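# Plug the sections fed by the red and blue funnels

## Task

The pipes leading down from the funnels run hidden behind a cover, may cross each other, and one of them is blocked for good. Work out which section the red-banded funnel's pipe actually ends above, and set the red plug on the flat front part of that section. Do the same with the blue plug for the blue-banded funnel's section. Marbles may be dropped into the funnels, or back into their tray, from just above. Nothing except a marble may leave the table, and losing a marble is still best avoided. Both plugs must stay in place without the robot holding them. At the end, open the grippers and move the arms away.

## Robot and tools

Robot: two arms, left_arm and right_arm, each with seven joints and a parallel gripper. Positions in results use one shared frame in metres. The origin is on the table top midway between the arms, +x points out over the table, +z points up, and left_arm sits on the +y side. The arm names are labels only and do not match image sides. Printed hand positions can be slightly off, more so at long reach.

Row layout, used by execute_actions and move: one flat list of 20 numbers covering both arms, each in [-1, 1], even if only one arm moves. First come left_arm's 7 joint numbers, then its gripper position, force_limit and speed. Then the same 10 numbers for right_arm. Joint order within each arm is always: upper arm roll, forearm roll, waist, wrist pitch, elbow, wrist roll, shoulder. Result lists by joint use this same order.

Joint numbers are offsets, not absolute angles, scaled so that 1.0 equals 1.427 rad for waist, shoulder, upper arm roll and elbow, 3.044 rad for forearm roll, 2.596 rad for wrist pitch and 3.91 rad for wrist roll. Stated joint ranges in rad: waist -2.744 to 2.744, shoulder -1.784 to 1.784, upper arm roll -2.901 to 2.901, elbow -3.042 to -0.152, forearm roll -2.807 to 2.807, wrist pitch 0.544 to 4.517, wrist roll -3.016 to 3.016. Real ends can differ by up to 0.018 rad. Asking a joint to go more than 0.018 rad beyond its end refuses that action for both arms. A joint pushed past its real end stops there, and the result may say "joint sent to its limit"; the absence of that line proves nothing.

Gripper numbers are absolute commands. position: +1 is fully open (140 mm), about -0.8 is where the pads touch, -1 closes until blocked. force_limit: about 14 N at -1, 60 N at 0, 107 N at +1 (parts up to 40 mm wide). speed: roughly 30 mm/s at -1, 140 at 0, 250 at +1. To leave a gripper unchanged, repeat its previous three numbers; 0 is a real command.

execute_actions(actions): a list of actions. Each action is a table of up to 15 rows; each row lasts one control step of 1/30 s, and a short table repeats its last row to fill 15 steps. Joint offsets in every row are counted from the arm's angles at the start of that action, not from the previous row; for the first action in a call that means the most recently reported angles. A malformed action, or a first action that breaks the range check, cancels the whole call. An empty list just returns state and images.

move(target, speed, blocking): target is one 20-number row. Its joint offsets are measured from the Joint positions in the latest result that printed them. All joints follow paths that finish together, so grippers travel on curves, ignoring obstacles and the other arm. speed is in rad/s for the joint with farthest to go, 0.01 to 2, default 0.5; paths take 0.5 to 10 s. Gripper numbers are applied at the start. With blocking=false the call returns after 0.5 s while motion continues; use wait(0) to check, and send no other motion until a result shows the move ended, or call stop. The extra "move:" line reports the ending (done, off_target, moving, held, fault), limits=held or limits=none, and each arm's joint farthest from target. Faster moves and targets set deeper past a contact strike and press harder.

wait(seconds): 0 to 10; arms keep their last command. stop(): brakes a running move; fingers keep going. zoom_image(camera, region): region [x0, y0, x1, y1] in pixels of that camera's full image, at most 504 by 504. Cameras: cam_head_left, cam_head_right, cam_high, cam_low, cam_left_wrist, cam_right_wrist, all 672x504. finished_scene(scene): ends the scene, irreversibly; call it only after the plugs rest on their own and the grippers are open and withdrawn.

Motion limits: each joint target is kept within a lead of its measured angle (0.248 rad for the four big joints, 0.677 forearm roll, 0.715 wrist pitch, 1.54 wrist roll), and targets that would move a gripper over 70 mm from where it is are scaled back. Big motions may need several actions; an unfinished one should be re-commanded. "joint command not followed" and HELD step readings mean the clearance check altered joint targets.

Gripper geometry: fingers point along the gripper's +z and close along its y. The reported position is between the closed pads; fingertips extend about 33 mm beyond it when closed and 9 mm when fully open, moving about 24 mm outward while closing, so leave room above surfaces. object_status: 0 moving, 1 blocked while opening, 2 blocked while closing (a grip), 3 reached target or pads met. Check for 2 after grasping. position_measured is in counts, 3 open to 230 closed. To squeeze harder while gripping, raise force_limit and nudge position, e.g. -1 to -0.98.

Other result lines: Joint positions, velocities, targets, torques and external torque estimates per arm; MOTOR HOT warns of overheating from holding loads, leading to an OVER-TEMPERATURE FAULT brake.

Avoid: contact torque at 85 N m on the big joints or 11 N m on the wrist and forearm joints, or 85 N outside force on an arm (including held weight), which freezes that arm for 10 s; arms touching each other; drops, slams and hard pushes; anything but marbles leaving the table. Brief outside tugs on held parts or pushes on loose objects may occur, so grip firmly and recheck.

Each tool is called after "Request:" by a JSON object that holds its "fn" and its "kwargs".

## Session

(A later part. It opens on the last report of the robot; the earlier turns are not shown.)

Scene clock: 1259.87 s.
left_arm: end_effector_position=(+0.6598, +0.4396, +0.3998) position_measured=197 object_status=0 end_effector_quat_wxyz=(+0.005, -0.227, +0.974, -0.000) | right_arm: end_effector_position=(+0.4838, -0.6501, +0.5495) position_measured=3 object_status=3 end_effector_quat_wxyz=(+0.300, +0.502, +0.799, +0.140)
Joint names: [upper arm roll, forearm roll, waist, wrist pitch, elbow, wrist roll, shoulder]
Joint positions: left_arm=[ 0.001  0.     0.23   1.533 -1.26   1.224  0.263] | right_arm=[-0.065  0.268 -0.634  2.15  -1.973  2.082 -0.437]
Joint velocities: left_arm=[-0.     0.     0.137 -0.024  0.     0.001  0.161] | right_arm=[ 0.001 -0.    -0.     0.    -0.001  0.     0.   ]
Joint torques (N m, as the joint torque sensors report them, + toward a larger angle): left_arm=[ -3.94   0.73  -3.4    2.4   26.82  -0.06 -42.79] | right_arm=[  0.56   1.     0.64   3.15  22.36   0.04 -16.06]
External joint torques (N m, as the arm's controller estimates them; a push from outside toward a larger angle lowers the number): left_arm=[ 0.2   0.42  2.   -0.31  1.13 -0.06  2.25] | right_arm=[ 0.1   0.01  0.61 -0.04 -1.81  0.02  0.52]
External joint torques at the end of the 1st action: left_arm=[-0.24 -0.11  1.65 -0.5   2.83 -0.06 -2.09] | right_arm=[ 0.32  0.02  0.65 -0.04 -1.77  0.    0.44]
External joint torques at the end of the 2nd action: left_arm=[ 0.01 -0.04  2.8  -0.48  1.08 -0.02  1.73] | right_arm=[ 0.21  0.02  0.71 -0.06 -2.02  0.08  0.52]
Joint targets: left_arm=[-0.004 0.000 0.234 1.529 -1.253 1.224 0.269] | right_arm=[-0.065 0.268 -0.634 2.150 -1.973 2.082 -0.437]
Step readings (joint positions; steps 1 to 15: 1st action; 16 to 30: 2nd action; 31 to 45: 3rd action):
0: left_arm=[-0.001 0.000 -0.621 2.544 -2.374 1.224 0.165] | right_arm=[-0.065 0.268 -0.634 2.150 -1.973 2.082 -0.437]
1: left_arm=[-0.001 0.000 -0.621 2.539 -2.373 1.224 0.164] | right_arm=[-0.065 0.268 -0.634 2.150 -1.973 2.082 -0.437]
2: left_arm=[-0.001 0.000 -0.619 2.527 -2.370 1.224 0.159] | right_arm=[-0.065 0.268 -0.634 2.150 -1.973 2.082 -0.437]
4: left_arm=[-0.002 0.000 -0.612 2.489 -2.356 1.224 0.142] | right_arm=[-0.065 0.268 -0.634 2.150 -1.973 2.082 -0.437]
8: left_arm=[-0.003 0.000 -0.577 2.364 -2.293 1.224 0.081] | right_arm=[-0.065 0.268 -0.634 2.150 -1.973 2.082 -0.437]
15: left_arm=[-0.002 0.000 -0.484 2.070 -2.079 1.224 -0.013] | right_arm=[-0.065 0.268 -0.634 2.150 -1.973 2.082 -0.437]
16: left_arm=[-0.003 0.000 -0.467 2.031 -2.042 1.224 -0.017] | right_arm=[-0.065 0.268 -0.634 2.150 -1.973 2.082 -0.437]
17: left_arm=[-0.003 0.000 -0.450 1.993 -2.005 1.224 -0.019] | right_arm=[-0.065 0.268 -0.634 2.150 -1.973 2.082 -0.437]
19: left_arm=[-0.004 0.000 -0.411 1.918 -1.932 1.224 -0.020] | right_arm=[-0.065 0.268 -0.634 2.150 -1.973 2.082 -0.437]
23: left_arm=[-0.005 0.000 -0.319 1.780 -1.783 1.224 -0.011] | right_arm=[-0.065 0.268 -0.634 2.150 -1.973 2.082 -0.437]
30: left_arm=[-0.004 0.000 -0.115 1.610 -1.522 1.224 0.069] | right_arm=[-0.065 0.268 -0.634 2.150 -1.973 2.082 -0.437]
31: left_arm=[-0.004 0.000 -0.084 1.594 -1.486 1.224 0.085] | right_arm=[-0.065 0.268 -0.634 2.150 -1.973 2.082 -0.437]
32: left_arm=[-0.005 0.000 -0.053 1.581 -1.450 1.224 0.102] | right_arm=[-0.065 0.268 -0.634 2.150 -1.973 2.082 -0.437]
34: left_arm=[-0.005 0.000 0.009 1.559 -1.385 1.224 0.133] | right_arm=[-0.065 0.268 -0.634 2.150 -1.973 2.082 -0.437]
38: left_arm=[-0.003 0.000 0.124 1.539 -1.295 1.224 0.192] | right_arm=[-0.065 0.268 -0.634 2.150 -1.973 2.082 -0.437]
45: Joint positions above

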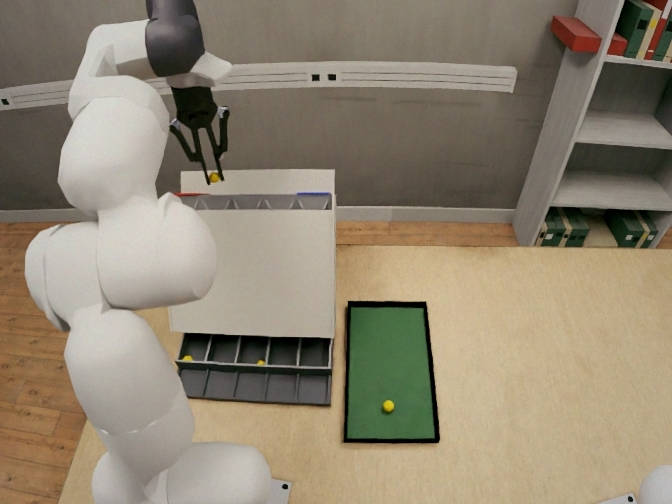

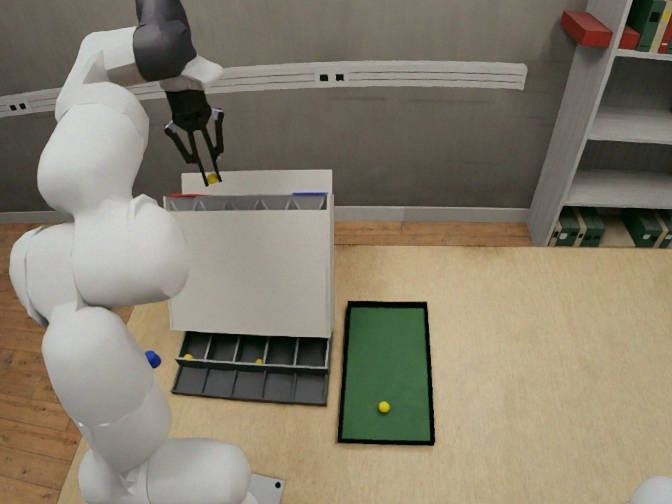

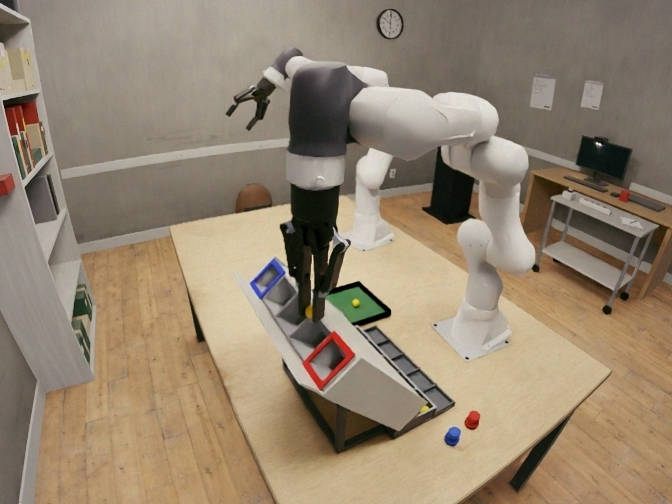

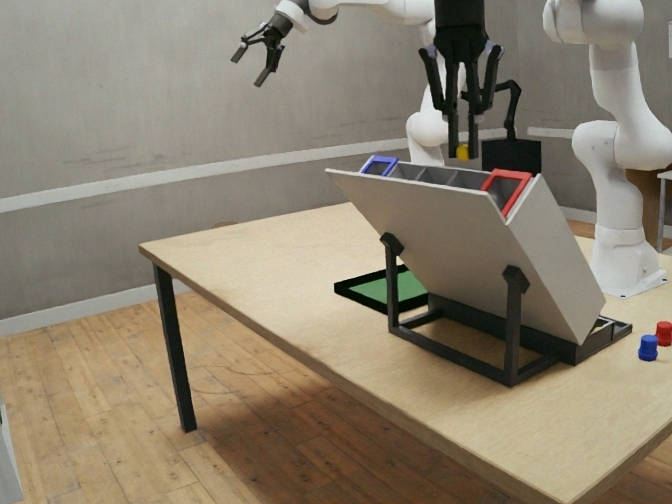

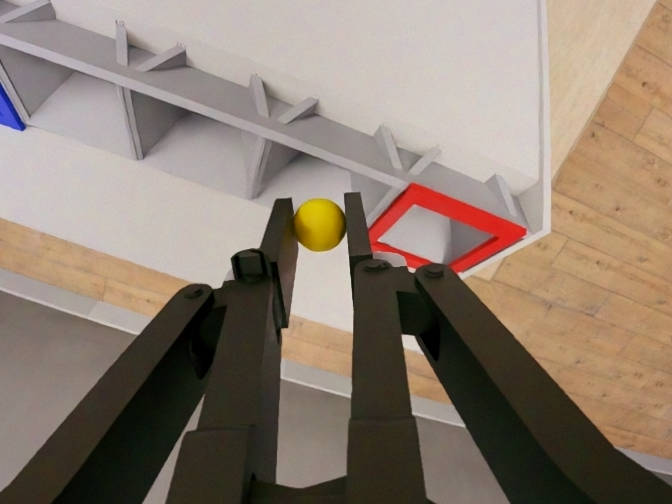

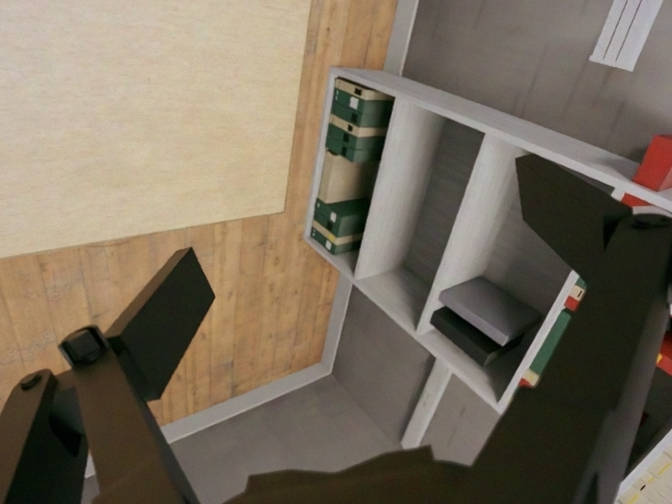

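Request:
{"fn": "execute_actions", "kwargs": {"actions": []}}

Scene clock: 1261.57 s.
left_arm: end_effector_position=(+0.6605, +0.4398, +0.3967) position_measured=154 object_status=3 end_effector_quat_wxyz=(+0.002, -0.227, +0.974, -0.001) | right_arm: end_effector_position=(+0.4838, -0.6501, +0.5495) position_measured=3 object_status=3 end_effector_quat_wxyz=(+0.300, +0.502, +0.799, +0.140)
Joint names: [upper arm roll, forearm roll, waist, wrist pitch, elbow, wrist roll, shoulder]
Joint positions: left_arm=[-0.003  0.     0.235  1.531 -1.256  1.224  0.271] | right_arm=[-0.065  0.268 -0.634  2.15  -1.973  2.082 -0.437]
Joint velocities: left_arm=[-0.    -0.     0.001  0.    -0.    -0.002 -0.   ] | right_arm=[-0.001  0.002  0.    -0.     0.    -0.    -0.001]
Joint torques (N m, as the joint torque sensors report them, + toward a larger angle): left_arm=[ -0.7    0.79   0.5    2.19  24.54  -0.12 -41.21] | right_arm=[  0.5    0.98   0.63   3.14  22.56   0.13 -15.9 ]
External joint torques (N m, as the arm's controller estimates them; a push from outside toward a larger angle lowers the number): left_arm=[-1.01 -0.02  0.38 -0.25  1.31 -0.12 -1.32] | right_arm=[-0.02 -0.03  0.56 -0.06 -1.71  0.11  0.83]
Joint targets: left_arm=[-0.004 0.000 0.234 1.529 -1.253 1.224 0.269] | right_arm=[-0.065 0.268 -0.634 2.150 -1.973 2.082 -0.437]

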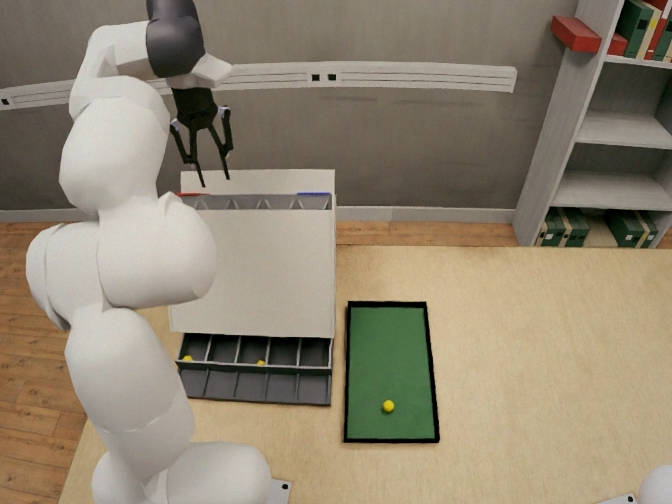

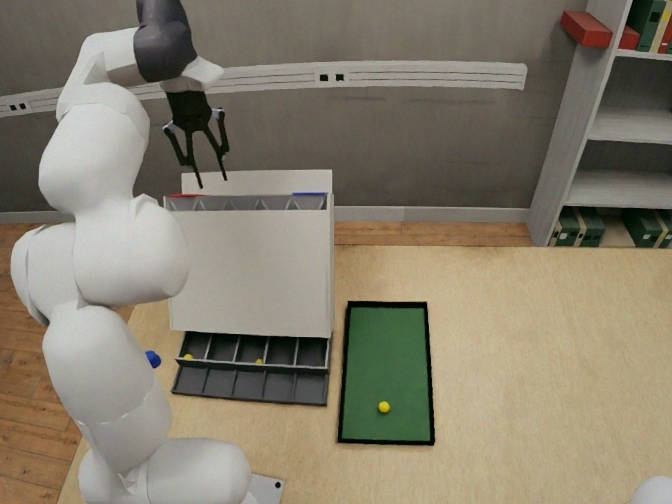

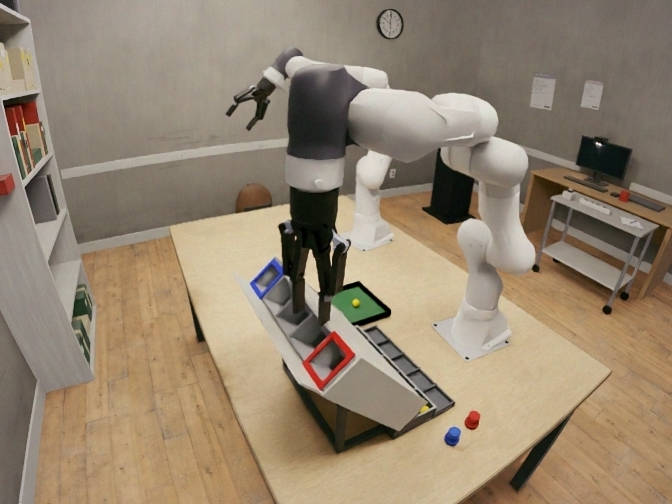

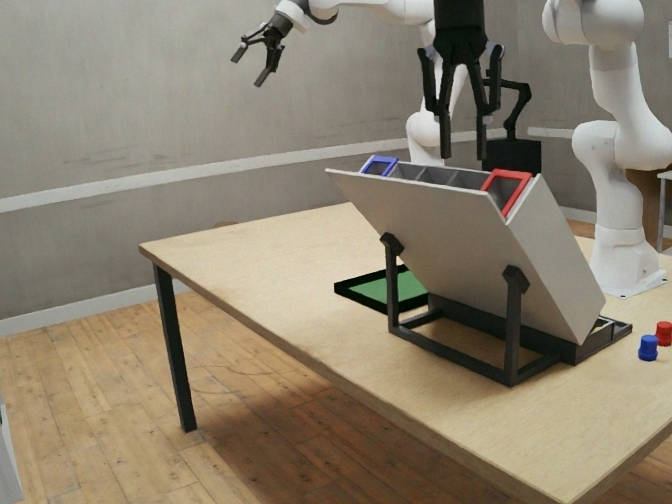

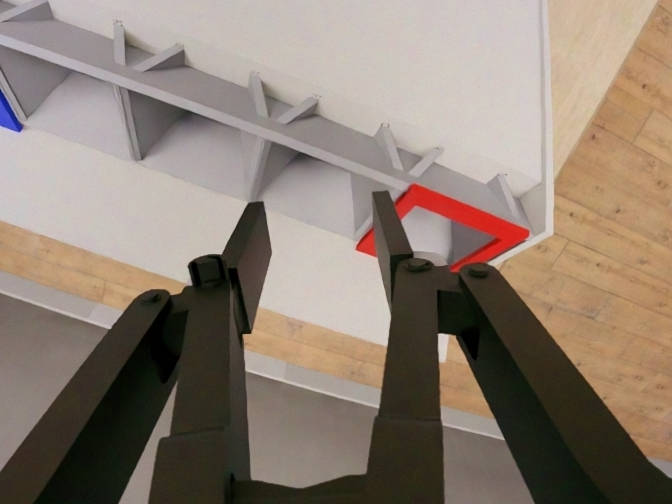

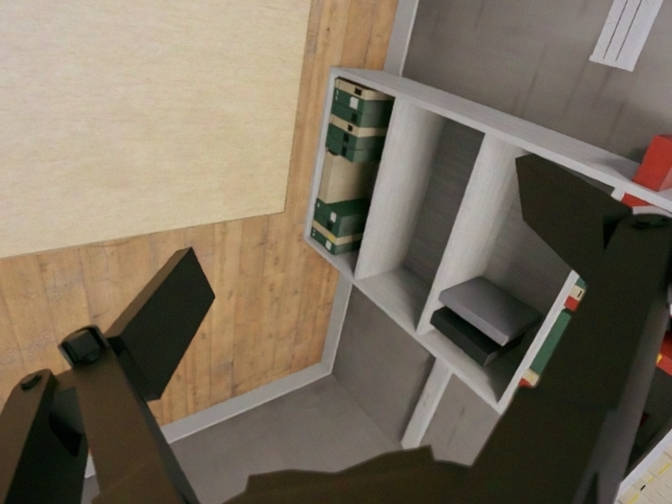

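Request:
{"fn": "execute_actions", "kwargs": {"actions": []}}

Request:
{"fn": "zoom_image", "kwargs": {"camera": "cam_head_right", "region": [130, 300, 450, 460]}}

Scene clock: 1264.20 s.
left_arm: end_effector_position=(+0.6605, +0.4397, +0.3967) position_measured=154 object_status=3 end_effector_quat_wxyz=(+0.002, -0.227, +0.974, -0.001) | right_arm: end_effector_position=(+0.4838, -0.6501, +0.5495) position_measured=3 object_status=3 end_effector_quat_wxyz=(+0.300, +0.502, +0.799, +0.140)
Joint names: [upper arm roll, forearm roll, waist, wrist pitch, elbow, wrist roll, shoulder]
Joint positions: left_arm=[-0.003  0.     0.235  1.531 -1.256  1.224  0.271] | right_arm=[-0.065  0.268 -0.634  2.15  -1.973  2.082 -0.437]
Joint velocities: left_arm=[-0.    -0.001 -0.    -0.001  0.001  0.001  0.003] | right_arm=[ 0.001 -0.    -0.001  0.    -0.001 -0.001 -0.001]
Joint torques (N m, as the joint torque sensors report them, + toward a larger angle): left_arm=[ -1.     0.68   0.12   2.13  24.3   -0.06 -40.43] | right_arm=[  0.46   1.02   0.55   3.09  22.83   0.03 -16.54]
External joint torques (N m, as the arm's controller estimates them; a push from outside toward a larger angle lowers the number): left_arm=[-1.15 -0.11  0.21 -0.3   1.06 -0.06 -0.53] | right_arm=[-0.03  0.02  0.5  -0.1  -1.37  0.01  0.1 ]
Joint targets: left_arm=[-0.004 0.000 0.234 1.529 -1.253 1.224 0.269] | right_arm=[-0.065 0.268 -0.634 2.150 -1.973 2.082 -0.437]

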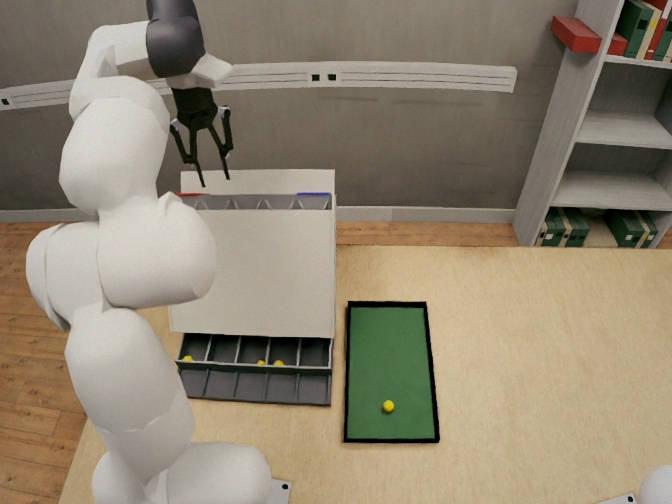

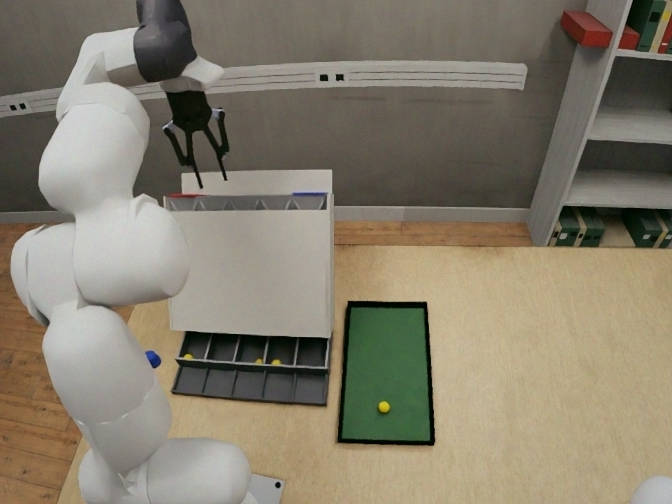

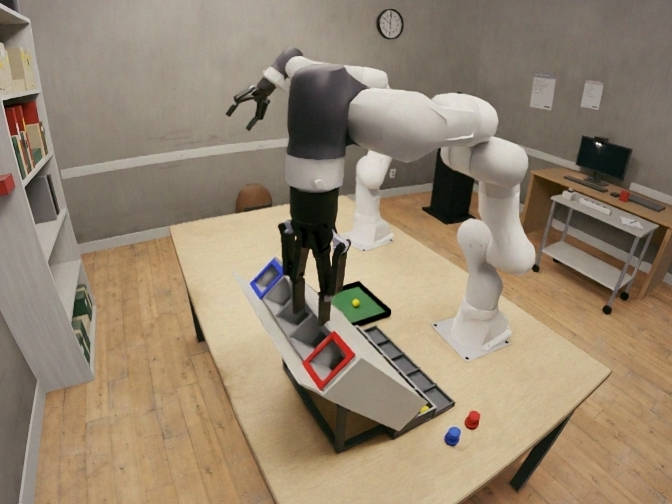

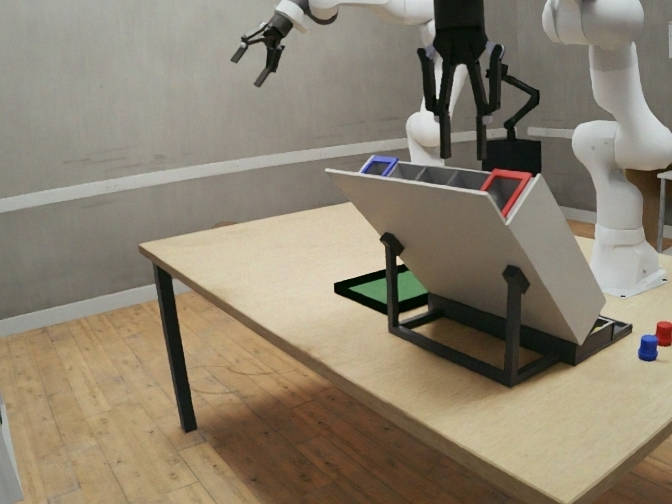

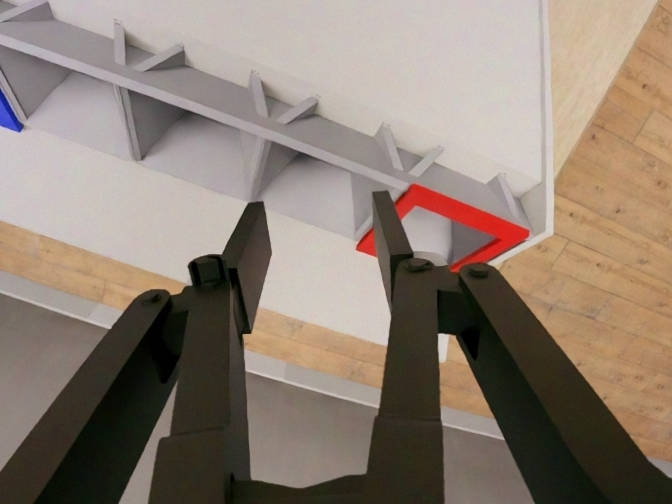

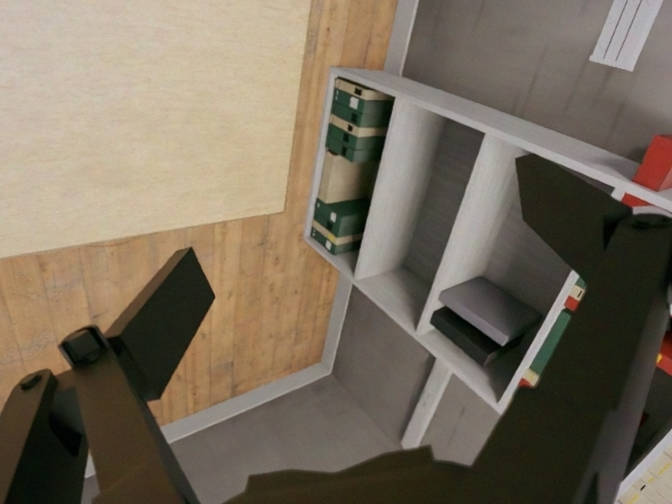

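Region (130, 300, 450, 460) of cam_head_right's 672x504 image, scaled by 1.575, with more detail than that image has.

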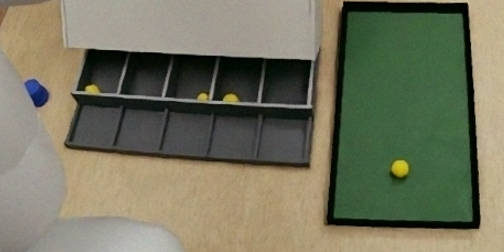

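Request:
{"fn": "execute_actions", "kwargs": {"actions": [[[0,0,-0.01664,0,-0.00765,0,-0.01314,-0.2,-0.3,0.5,0,0,0,0,0,0,0,1,-0.5,0],[0,0,-0.02848,0,-0.01722,0,-0.02336,-0.2,-0.3,0.5,0,0,0,0,0,0,0,1,-0.5,0],[0,0,-0.04371,0,-0.03061,0,-0.03650,-0.2,-0.3,0.5,0,0,0,0,0,0,0,1,-0.5,0],[0,0,-0.06233,0,-0.04783,0,-0.05256,-0.2,-0.3,0.5,0,0,0,0,0,0,0,1,-0.5,0],[0,0,-0.08433,0.00027,-0.06888,0,-0.07008,-0.2,-0.3,0.5,0,0,0,0,0,0,0,1,-0.5,0],[0,0,-0.10802,0.00181,-0.09375,0,-0.08760,-0.2,-0.3,0.5,0,0,0,0,0,0,0,1,-0.5,0],[0,0,-0.13172,0.00728,-0.12245,0,-0.10512,-0.2,-0.3,0.5,0,0,0,0,0,0,0,1,-0.5,0],[0,0,-0.15541,0.01891,-0.15307,0,-0.12263,-0.2,-0.3,0.5,0,0,0,0,0,0,0,1,-0.5,0],[0,0,-0.17910,0.03459,-0.18368,0,-0.14015,-0.2,-0.3,0.5,0,0,0,0,0,0,0,1,-0.5,0],[0,0,-0.20280,0.04689,-0.21430,0,-0.15719,-0.2,-0.3,0.5,0,0,0,0,0,0,0,1,-0.5,0],[0,0,-0.22649,0.05464,-0.24490,0,-0.17324,-0.2,-0.3,0.5,0,0,0,0,0,0,0,1,-0.5,0],[0,0,-0.25018,0.06388,-0.27552,0,-0.18833,-0.2,-0.3,0.5,0,0,0,0,0,0,0,1,-0.5,0],[0,0,-0.27388,0.07423,-0.30613,0,-0.20245,-0.2,-0.3,0.5,0,0,0,0,0,0,0,1,-0.5,0],[0,0,-0.29734,0.08512,-0.33675,0,-0.21559,-0.2,-0.3,0.5,0,0,0,0,0,0,0,1,-0.5,0],[0,0,-0.32036,0.09654,-0.36736,0,-0.22775,-0.2,-0.3,0.5,0,0,0,0,0,0,0,1,-0.5,0]],[[0,0,-0.07524,0.05403,-0.09861,0.0015,-0.03992,-0.2,-0.3,0.5,0,0,0,0,0,0,0,1,-0.5,0],[0,0,-0.09737,0.06653,-0.12922,0.0057,-0.05015,-0.2,-0.3,0.5,0,0,0,0,0,0,0,1,-0.5,0],[0,0,-0.11905,0.07955,-0.15983,0.0120,-0.05939,-0.2,-0.3,0.5,0,0,0,0,0,0,0,1,-0.5,0],[0,0,-0.14027,0.09312,-0.19044,0.0200,-0.06767,-0.2,-0.3,0.5,0,0,0,0,0,0,0,1,-0.5,0],[0,0,-0.16106,0.10722,-0.22106,0.0293,-0.07496,-0.2,-0.3,0.5,0,0,0,0,0,0,0,1,-0.5,0],[0,0,-0.18139,0.12185,-0.25167,0.0393,-0.08129,-0.2,-0.3,0.5,0,0,0,0,0,0,0,1,-0.5,0],[0,0,-0.20128,0.13703,-0.28228,0.0495,-0.08664,-0.2,-0.3,0.5,0,0,0,0,0,0,0,1,-0.5,0],[0,0,-0.22071,0.15272,-0.31289,0.0595,-0.09102,-0.2,-0.3,0.5,0,0,0,0,0,0,0,1,-0.5,0],[0,0,-0.23971,0.16897,-0.34351,0.0687,-0.09443,-0.2,-0.3,0.5,0,0,0,0,0,0,0,1,-0.5,0],[0,0,-0.25825,0.18574,-0.37412,0.0768,-0.09686,-0.2,-0.3,0.5,0,0,0,0,0,0,0,1,-0.5,0],[0,0,-0.27634,0.20305,-0.40474,0.0831,-0.09833,-0.2,-0.3,0.5,0,0,0,0,0,0,0,1,-0.5,0],[0,0,-0.29421,0.22089,-0.43535,0.0873,-0.09881,-0.2,-0.3,0.5,0,0,0,0,0,0,0,1,-0.5,0],[0,0,-0.31208,0.23927,-0.46596,0.0888,-0.09881,-0.2,-0.3,0.5,0,0,0,0,0,0,0,1,-0.5,0],[0,0,-0.32995,0.25760,-0.49562,0.0888,-0.09825,-0.2,-0.3,0.5,0,0,0,0,0,0,0,1,-0.5,0],[0,0,-0.34782,0.27454,-0.52336,0.0888,-0.09666,-0.2,-0.3,0.5,0,0,0,0,0,0,0,1,-0.5,0]],[[0,0,-0.05780,0.09240,-0.09068,0.003,0.00322,-0.2,-0.3,0.5,0,0,0,0,0,0,0,1,-0.5,0],[0,0,-0.07323,0.10621,-0.11460,0.003,0.00644,-0.2,-0.3,0.5,0,0,0,0,0,0,0,1,-0.5,0],[0,0,-0.08704,0.11990,-0.13660,0.003,0.01028,-0.2,-0.3,0.5,0,0,0,0,0,0,0,1,-0.5,0],[0,0,-0.09922,0.13300,-0.15669,0.003,0.01460,-0.2,-0.3,0.5,0,0,0,0,0,0,0,1,-0.5,0],[0,0,-0.10978,0.14505,-0.17486,0.003,0.01926,-0.2,-0.3,0.5,0,0,0,0,0,0,0,1,-0.5,0],[0,0,-0.11872,0.15598,-0.19113,0.003,0.02413,-0.2,-0.3,0.5,0,0,0,0,0,0,0,1,-0.5,0],[0,0,-0.12603,0.16497,-0.20548,0.003,0.02906,-0.2,-0.3,0.5,0,0,0,0,0,0,0,1,-0.5,0],[0,0,-0.13172,0.17229,-0.21791,0.003,0.03393,-0.2,-0.3,0.5,0,0,0,0,0,0,0,1,-0.5,0],[0,0,-0.13577,0.17826,-0.22844,0.003,0.03859,-0.2,-0.3,0.5,0,0,0,0,0,0,0,1,-0.5,0],[0,0,-0.13821,0.18281,-0.23705,0.003,0.04291,-0.2,-0.3,0.5,0,0,0,0,0,0,0,1,-0.5,0],[0,0,-0.13903,0.18587,-0.24374,0.003,0.04675,-0.2,-0.3,0.5,0,0,0,0,0,0,0,1,-0.5,0],[0,0,-0.13903,0.18658,-0.24853,0.003,0.04997,-0.2,-0.3,0.5,0,0,0,0,0,0,0,1,-0.5,0],[0,0,-0.13903,0.18449,-0.25139,0.003,0.05245,-0.2,-0.3,0.5,0,0,0,0,0,0,0,1,-0.5,0],[0,0,-0.13903,0.17785,-0.25235,0.003,0.05403,-0.2,-0.3,0.5,0,0,0,0,0,0,0,1,-0.5,0],[0,0,-0.13903,0.16995,-0.25235,0.003,0.05459,-1,-0.3,-0.3,0,0,0,0,0,0,0,1,-0.5,0]]]}}

Scene clock: 1385.70 s.
left_arm: end_effector_position=(+0.2826, +0.0428, +0.0473) position_measured=154 object_status=0 end_effector_quat_wxyz=(-0.000, +0.381, +0.925, +0.001) | right_arm: end_effector_position=(+0.4838, -0.6501, +0.5495) position_measured=3 object_status=3 end_effector_quat_wxyz=(+0.300, +0.502, +0.799, +0.140)
Joint names: [upper arm roll, forearm roll, waist, wrist pitch, elbow, wrist roll, shoulder]
Joint positions: left_arm=[-0.01   0.    -0.785  2.606 -2.684  1.437 -0.076] | right_arm=[-0.065  0.268 -0.634  2.15  -1.973  2.082 -0.437]
Joint velocities: left_arm=[ 0.011 -0.    -0.015  0.088 -0.121  0.002  0.081] | right_arm=[-0.    -0.002 -0.     0.    -0.001 -0.     0.001]
Joint torques (N m, as the joint torque sensors report them, + toward a larger angle): left_arm=[  1.85   0.39  -1.33   3.07  18.45   0.28 -24.14] | right_arm=[  0.59   1.01   0.53   3.11  22.34   0.11 -16.28]
External joint torques (N m, as the arm's controller estimates them; a push from outside toward a larger angle lowers the number): left_arm=[ 1.59 -0.01 -1.65  0.29 -1.94  0.28  1.49] | right_arm=[ 0.27  0.02  0.61 -0.08 -1.83  0.1   0.29]
External joint torques at the end of the 1st action: left_arm=[-1.13 -0.26 -0.78  0.37 -1.36 -0.1  -2.68] | right_arm=[ 0.04  0.01  0.76 -0.11 -1.77  0.02  0.73]
External joint torques at the end of the 2nd action: left_arm=[-0.73 -0.05 -2.    0.67 -1.59  0.26 -0.36] | right_arm=[ 0.05 -0.01  0.98 -0.03 -1.43  0.    0.41]
Joint targets: left_arm=[-0.007 0.000 -0.788 2.626 -2.692 1.442 -0.071] | right_arm=[-0.065 0.268 -0.634 2.150 -1.973 2.082 -0.437]
Step readings (joint positions; steps 1 to 15: 1st action; 16 to 30: 2nd action; 31 to 45: 3rd action):
0: left_arm=[-0.003 0.000 0.235 1.531 -1.255 1.224 0.271] | right_arm=[-0.065 0.268 -0.634 2.150 -1.973 2.082 -0.437]
1: left_arm=[-0.002 0.000 0.232 1.531 -1.259 1.224 0.269] | right_arm=[-0.065 0.268 -0.634 2.150 -1.973 2.082 -0.437]
2: left_arm=[0.001 0.000 0.225 1.531 -1.265 1.224 0.263] | right_arm=[-0.065 0.268 -0.634 2.150 -1.973 2.082 -0.437]
4: left_arm=[0.004 0.000 0.199 1.531 -1.291 1.224 0.240] | right_arm=[-0.065 0.268 -0.634 2.150 -1.973 2.082 -0.437]
8: left_arm=[0.004 0.000 0.093 1.542 -1.393 1.224 0.153] | right_arm=[-0.065 0.268 -0.634 2.150 -1.973 2.082 -0.437]
15: left_arm=[-0.005 0.000 -0.150 1.673 -1.680 1.224 -0.013] | right_arm=[-0.065 0.268 -0.634 2.150 -1.973 2.082 -0.437]
16: left_arm=[-0.006 0.000 -0.184 1.697 -1.723 1.224 -0.031] | right_arm=[-0.065 0.268 -0.634 2.150 -1.973 2.082 -0.437]
17: left_arm=[-0.007 0.000 -0.218 1.723 -1.766 1.226 -0.049] | right_arm=[-0.065 0.268 -0.634 2.150 -1.973 2.082 -0.437]
19: left_arm=[-0.008 0.000 -0.282 1.779 -1.852 1.236 -0.079] | right_arm=[-0.065 0.268 -0.634 2.150 -1.973 2.082 -0.437]
23: left_arm=[-0.008 0.000 -0.403 1.908 -2.027 1.292 -0.124] | right_arm=[-0.065 0.268 -0.634 2.150 -1.973 2.082 -0.437]
30: left_arm=[-0.007 0.000 -0.590 2.184 -2.332 1.430 -0.149] | right_arm=[-0.065 0.268 -0.634 2.150 -1.973 2.082 -0.437]
31: left_arm=[-0.007 0.000 -0.615 2.226 -2.373 1.432 -0.148] | right_arm=[-0.065 0.268 -0.634 2.150 -1.973 2.082 -0.437]
32: left_arm=[-0.008 0.000 -0.640 2.267 -2.412 1.433 -0.146] | right_arm=[-0.065 0.268 -0.634 2.150 -1.973 2.082 -0.437]
34: left_arm=[-0.009 0.000 -0.686 2.346 -2.482 1.434 -0.138] | right_arm=[-0.065 0.268 -0.634 2.150 -1.973 2.082 -0.437]
38: left_arm=[-0.010 0.000 -0.752 2.484 -2.593 1.435 -0.114] | right_arm=[-0.065 0.268 -0.634 2.150 -1.973 2.082 -0.437]
45: Joint positions above

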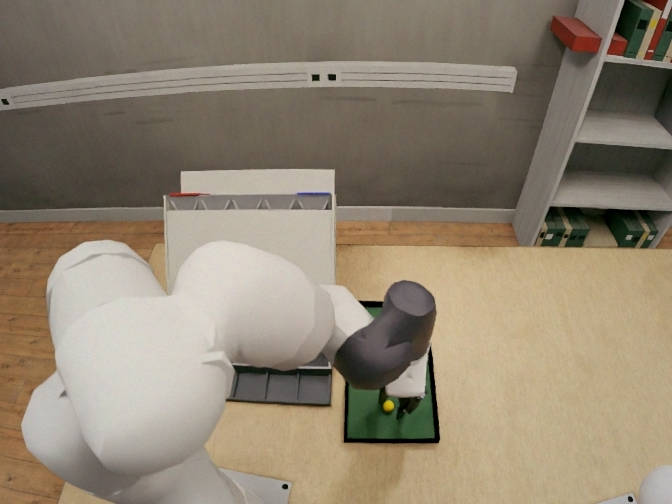

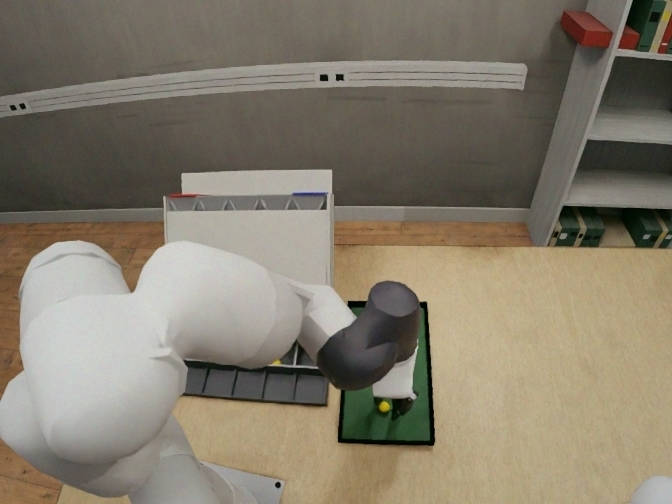

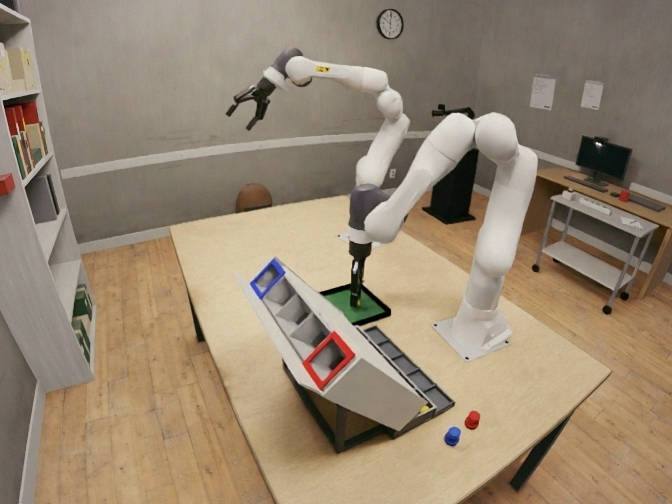

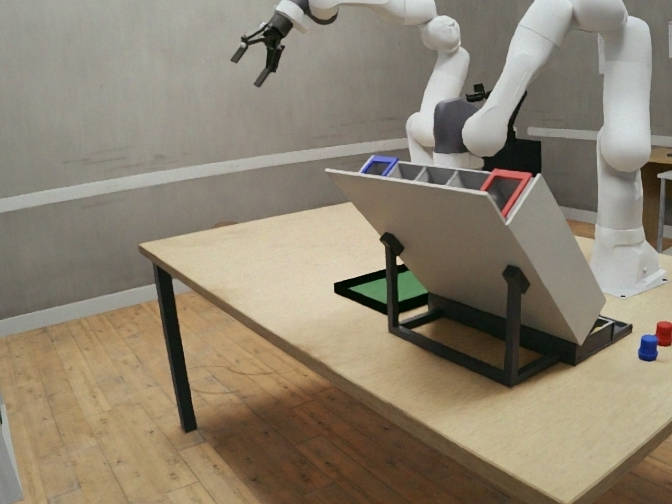

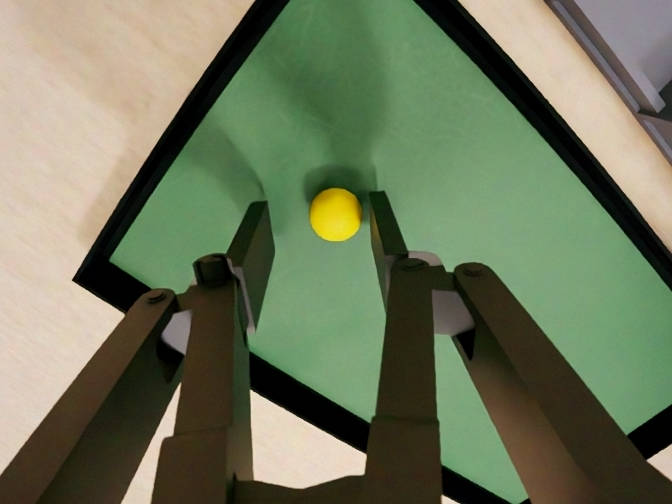

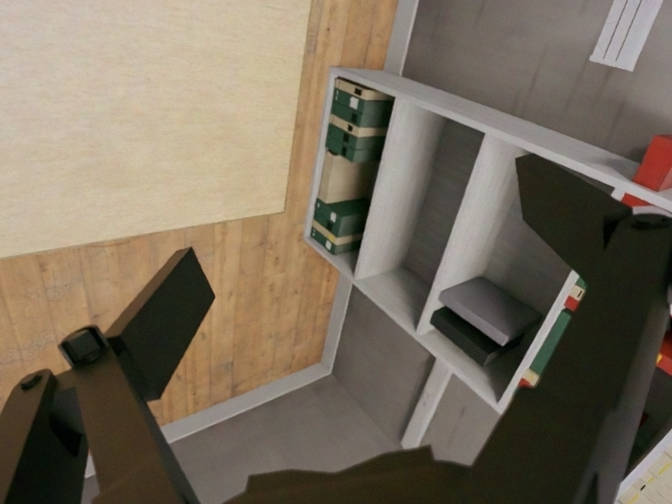

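Request:
{"fn": "execute_actions", "kwargs": {"actions": []}}

Scene clock: 1386.97 s.
left_arm: end_effector_position=(+0.2832, +0.0425, +0.0451) position_measured=198 object_status=2 end_effector_quat_wxyz=(+0.003, +0.381, +0.925, -0.001) | right_arm: end_effector_position=(+0.4838, -0.6501, +0.5495) position_measured=3 object_status=3 end_effector_quat_wxyz=(+0.300, +0.502, +0.799, +0.140)
Joint names: [upper arm roll, forearm roll, waist, wrist pitch, elbow, wrist roll, shoulder]
Joint positions: left_arm=[-0.008  0.    -0.786  2.623 -2.69   1.438 -0.073] | right_arm=[-0.065  0.268 -0.634  2.15  -1.973  2.082 -0.437]
Joint velocities: left_arm=[ 0.001  0.001  0.001 -0.001  0.001 -0.     0.   ] | right_arm=[-0.    -0.     0.001  0.     0.001 -0.001 -0.   ]
Joint torques (N m, as the joint torque sensors report them, + toward a larger angle): left_arm=[ -0.27   0.37  -0.71   2.83  16.86   0.2  -22.67] | right_arm=[  0.43   1.02   0.87   3.17  22.36   0.07 -16.23]
External joint torques (N m, as the arm's controller estimates them; a push from outside toward a larger angle lowers the number): left_arm=[-0.24 -0.04 -0.74  0.38 -1.33  0.2   0.77] | right_arm=[-0.03  0.02  0.84 -0.02 -1.82  0.05  0.32]
Joint targets: left_arm=[-0.007 0.000 -0.788 2.626 -2.692 1.442 -0.071] | right_arm=[-0.065 0.268 -0.634 2.150 -1.973 2.082 -0.437]

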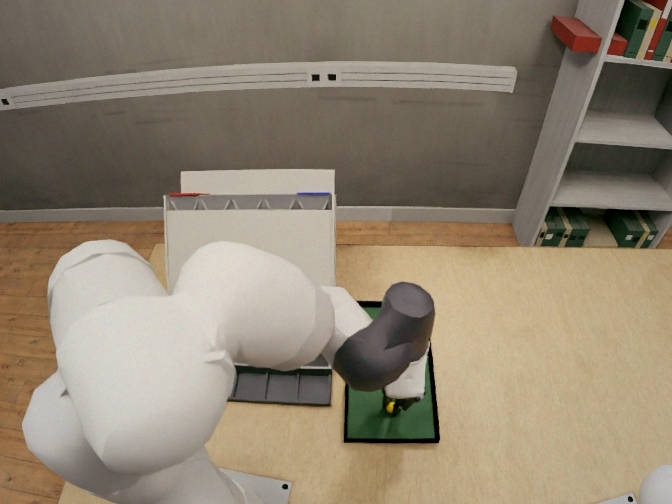

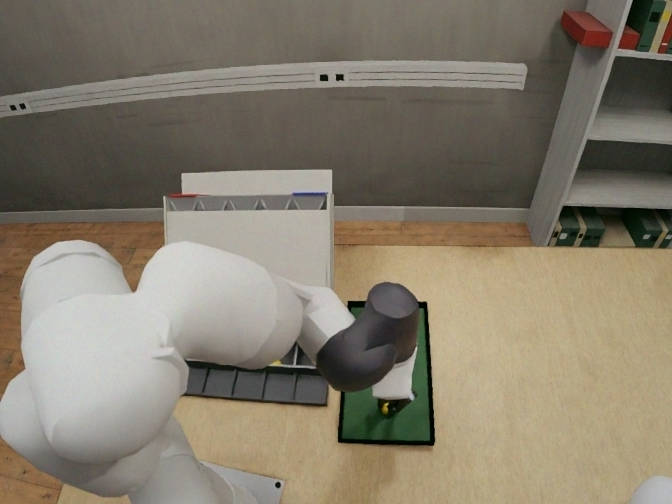

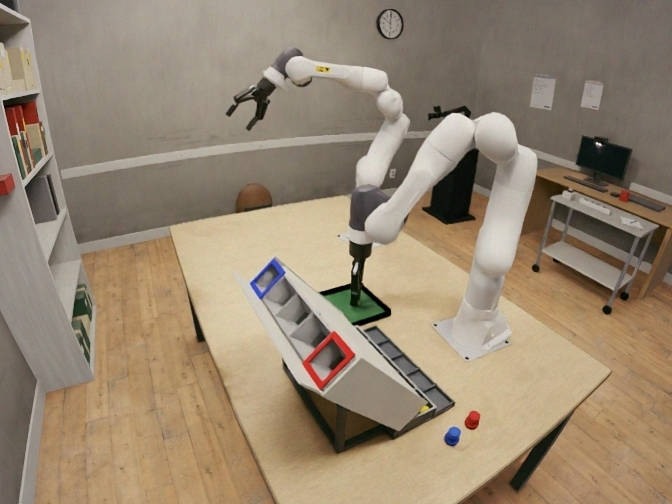

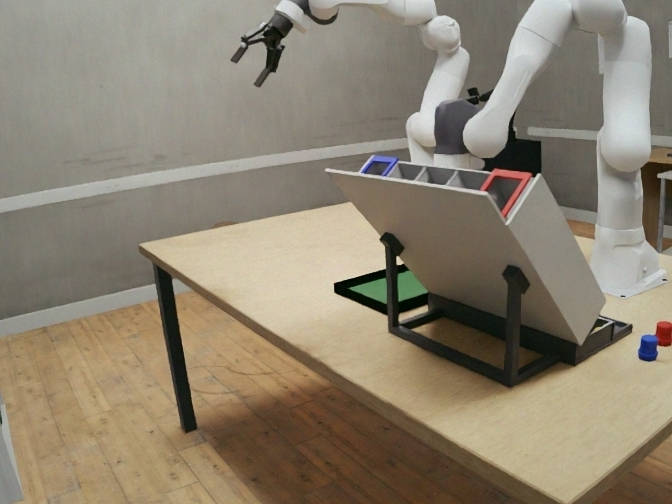

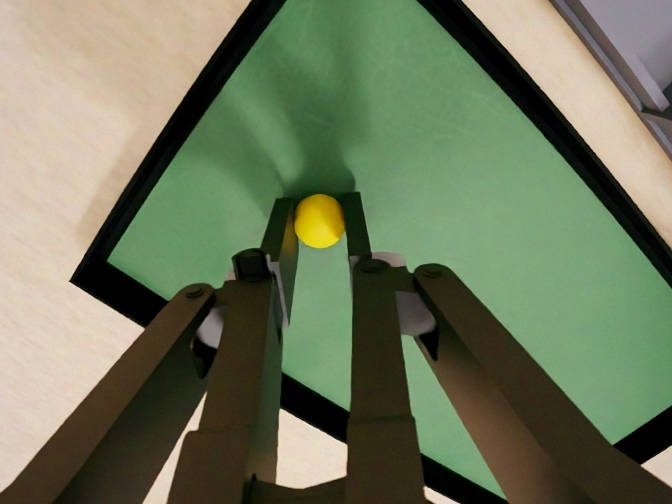

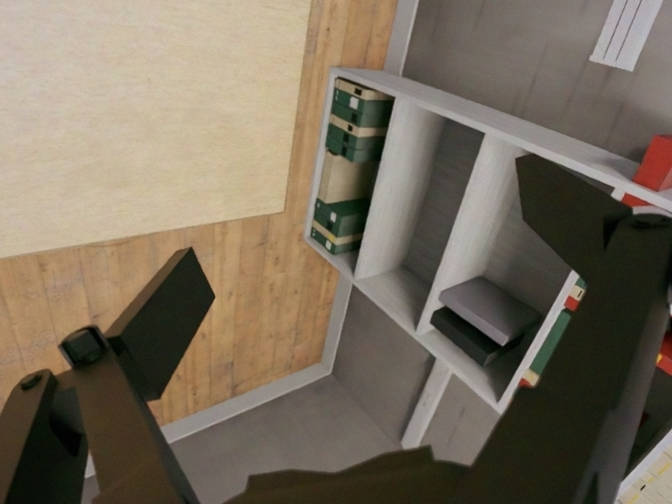

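Request:
{"fn": "zoom_image", "kwargs": {"camera": "cam_left_wrist", "region": [240, 160, 400, 290]}}

Request:
{"fn": "zoom_image", "kwargs": {"camera": "cam_head_left", "region": [350, 370, 450, 445]}}

Region (240, 160, 400, 290) of cam_left_wrist's 672x504 image, scaled by 3.150, with more detail than that image has; it fills the top 410 rows of this view, and the rest is white.

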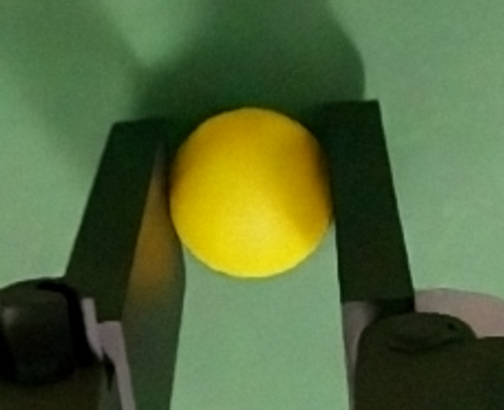

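Region (350, 370, 450, 445) of cam_head_left's 672x504 image, scaled by 5.040, with more detail than that image has; it fills the top 378 rows of this view, and the rest is white.

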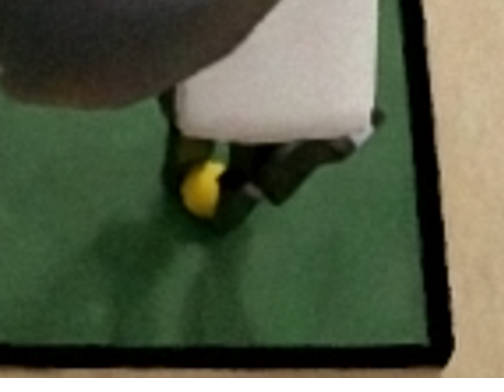

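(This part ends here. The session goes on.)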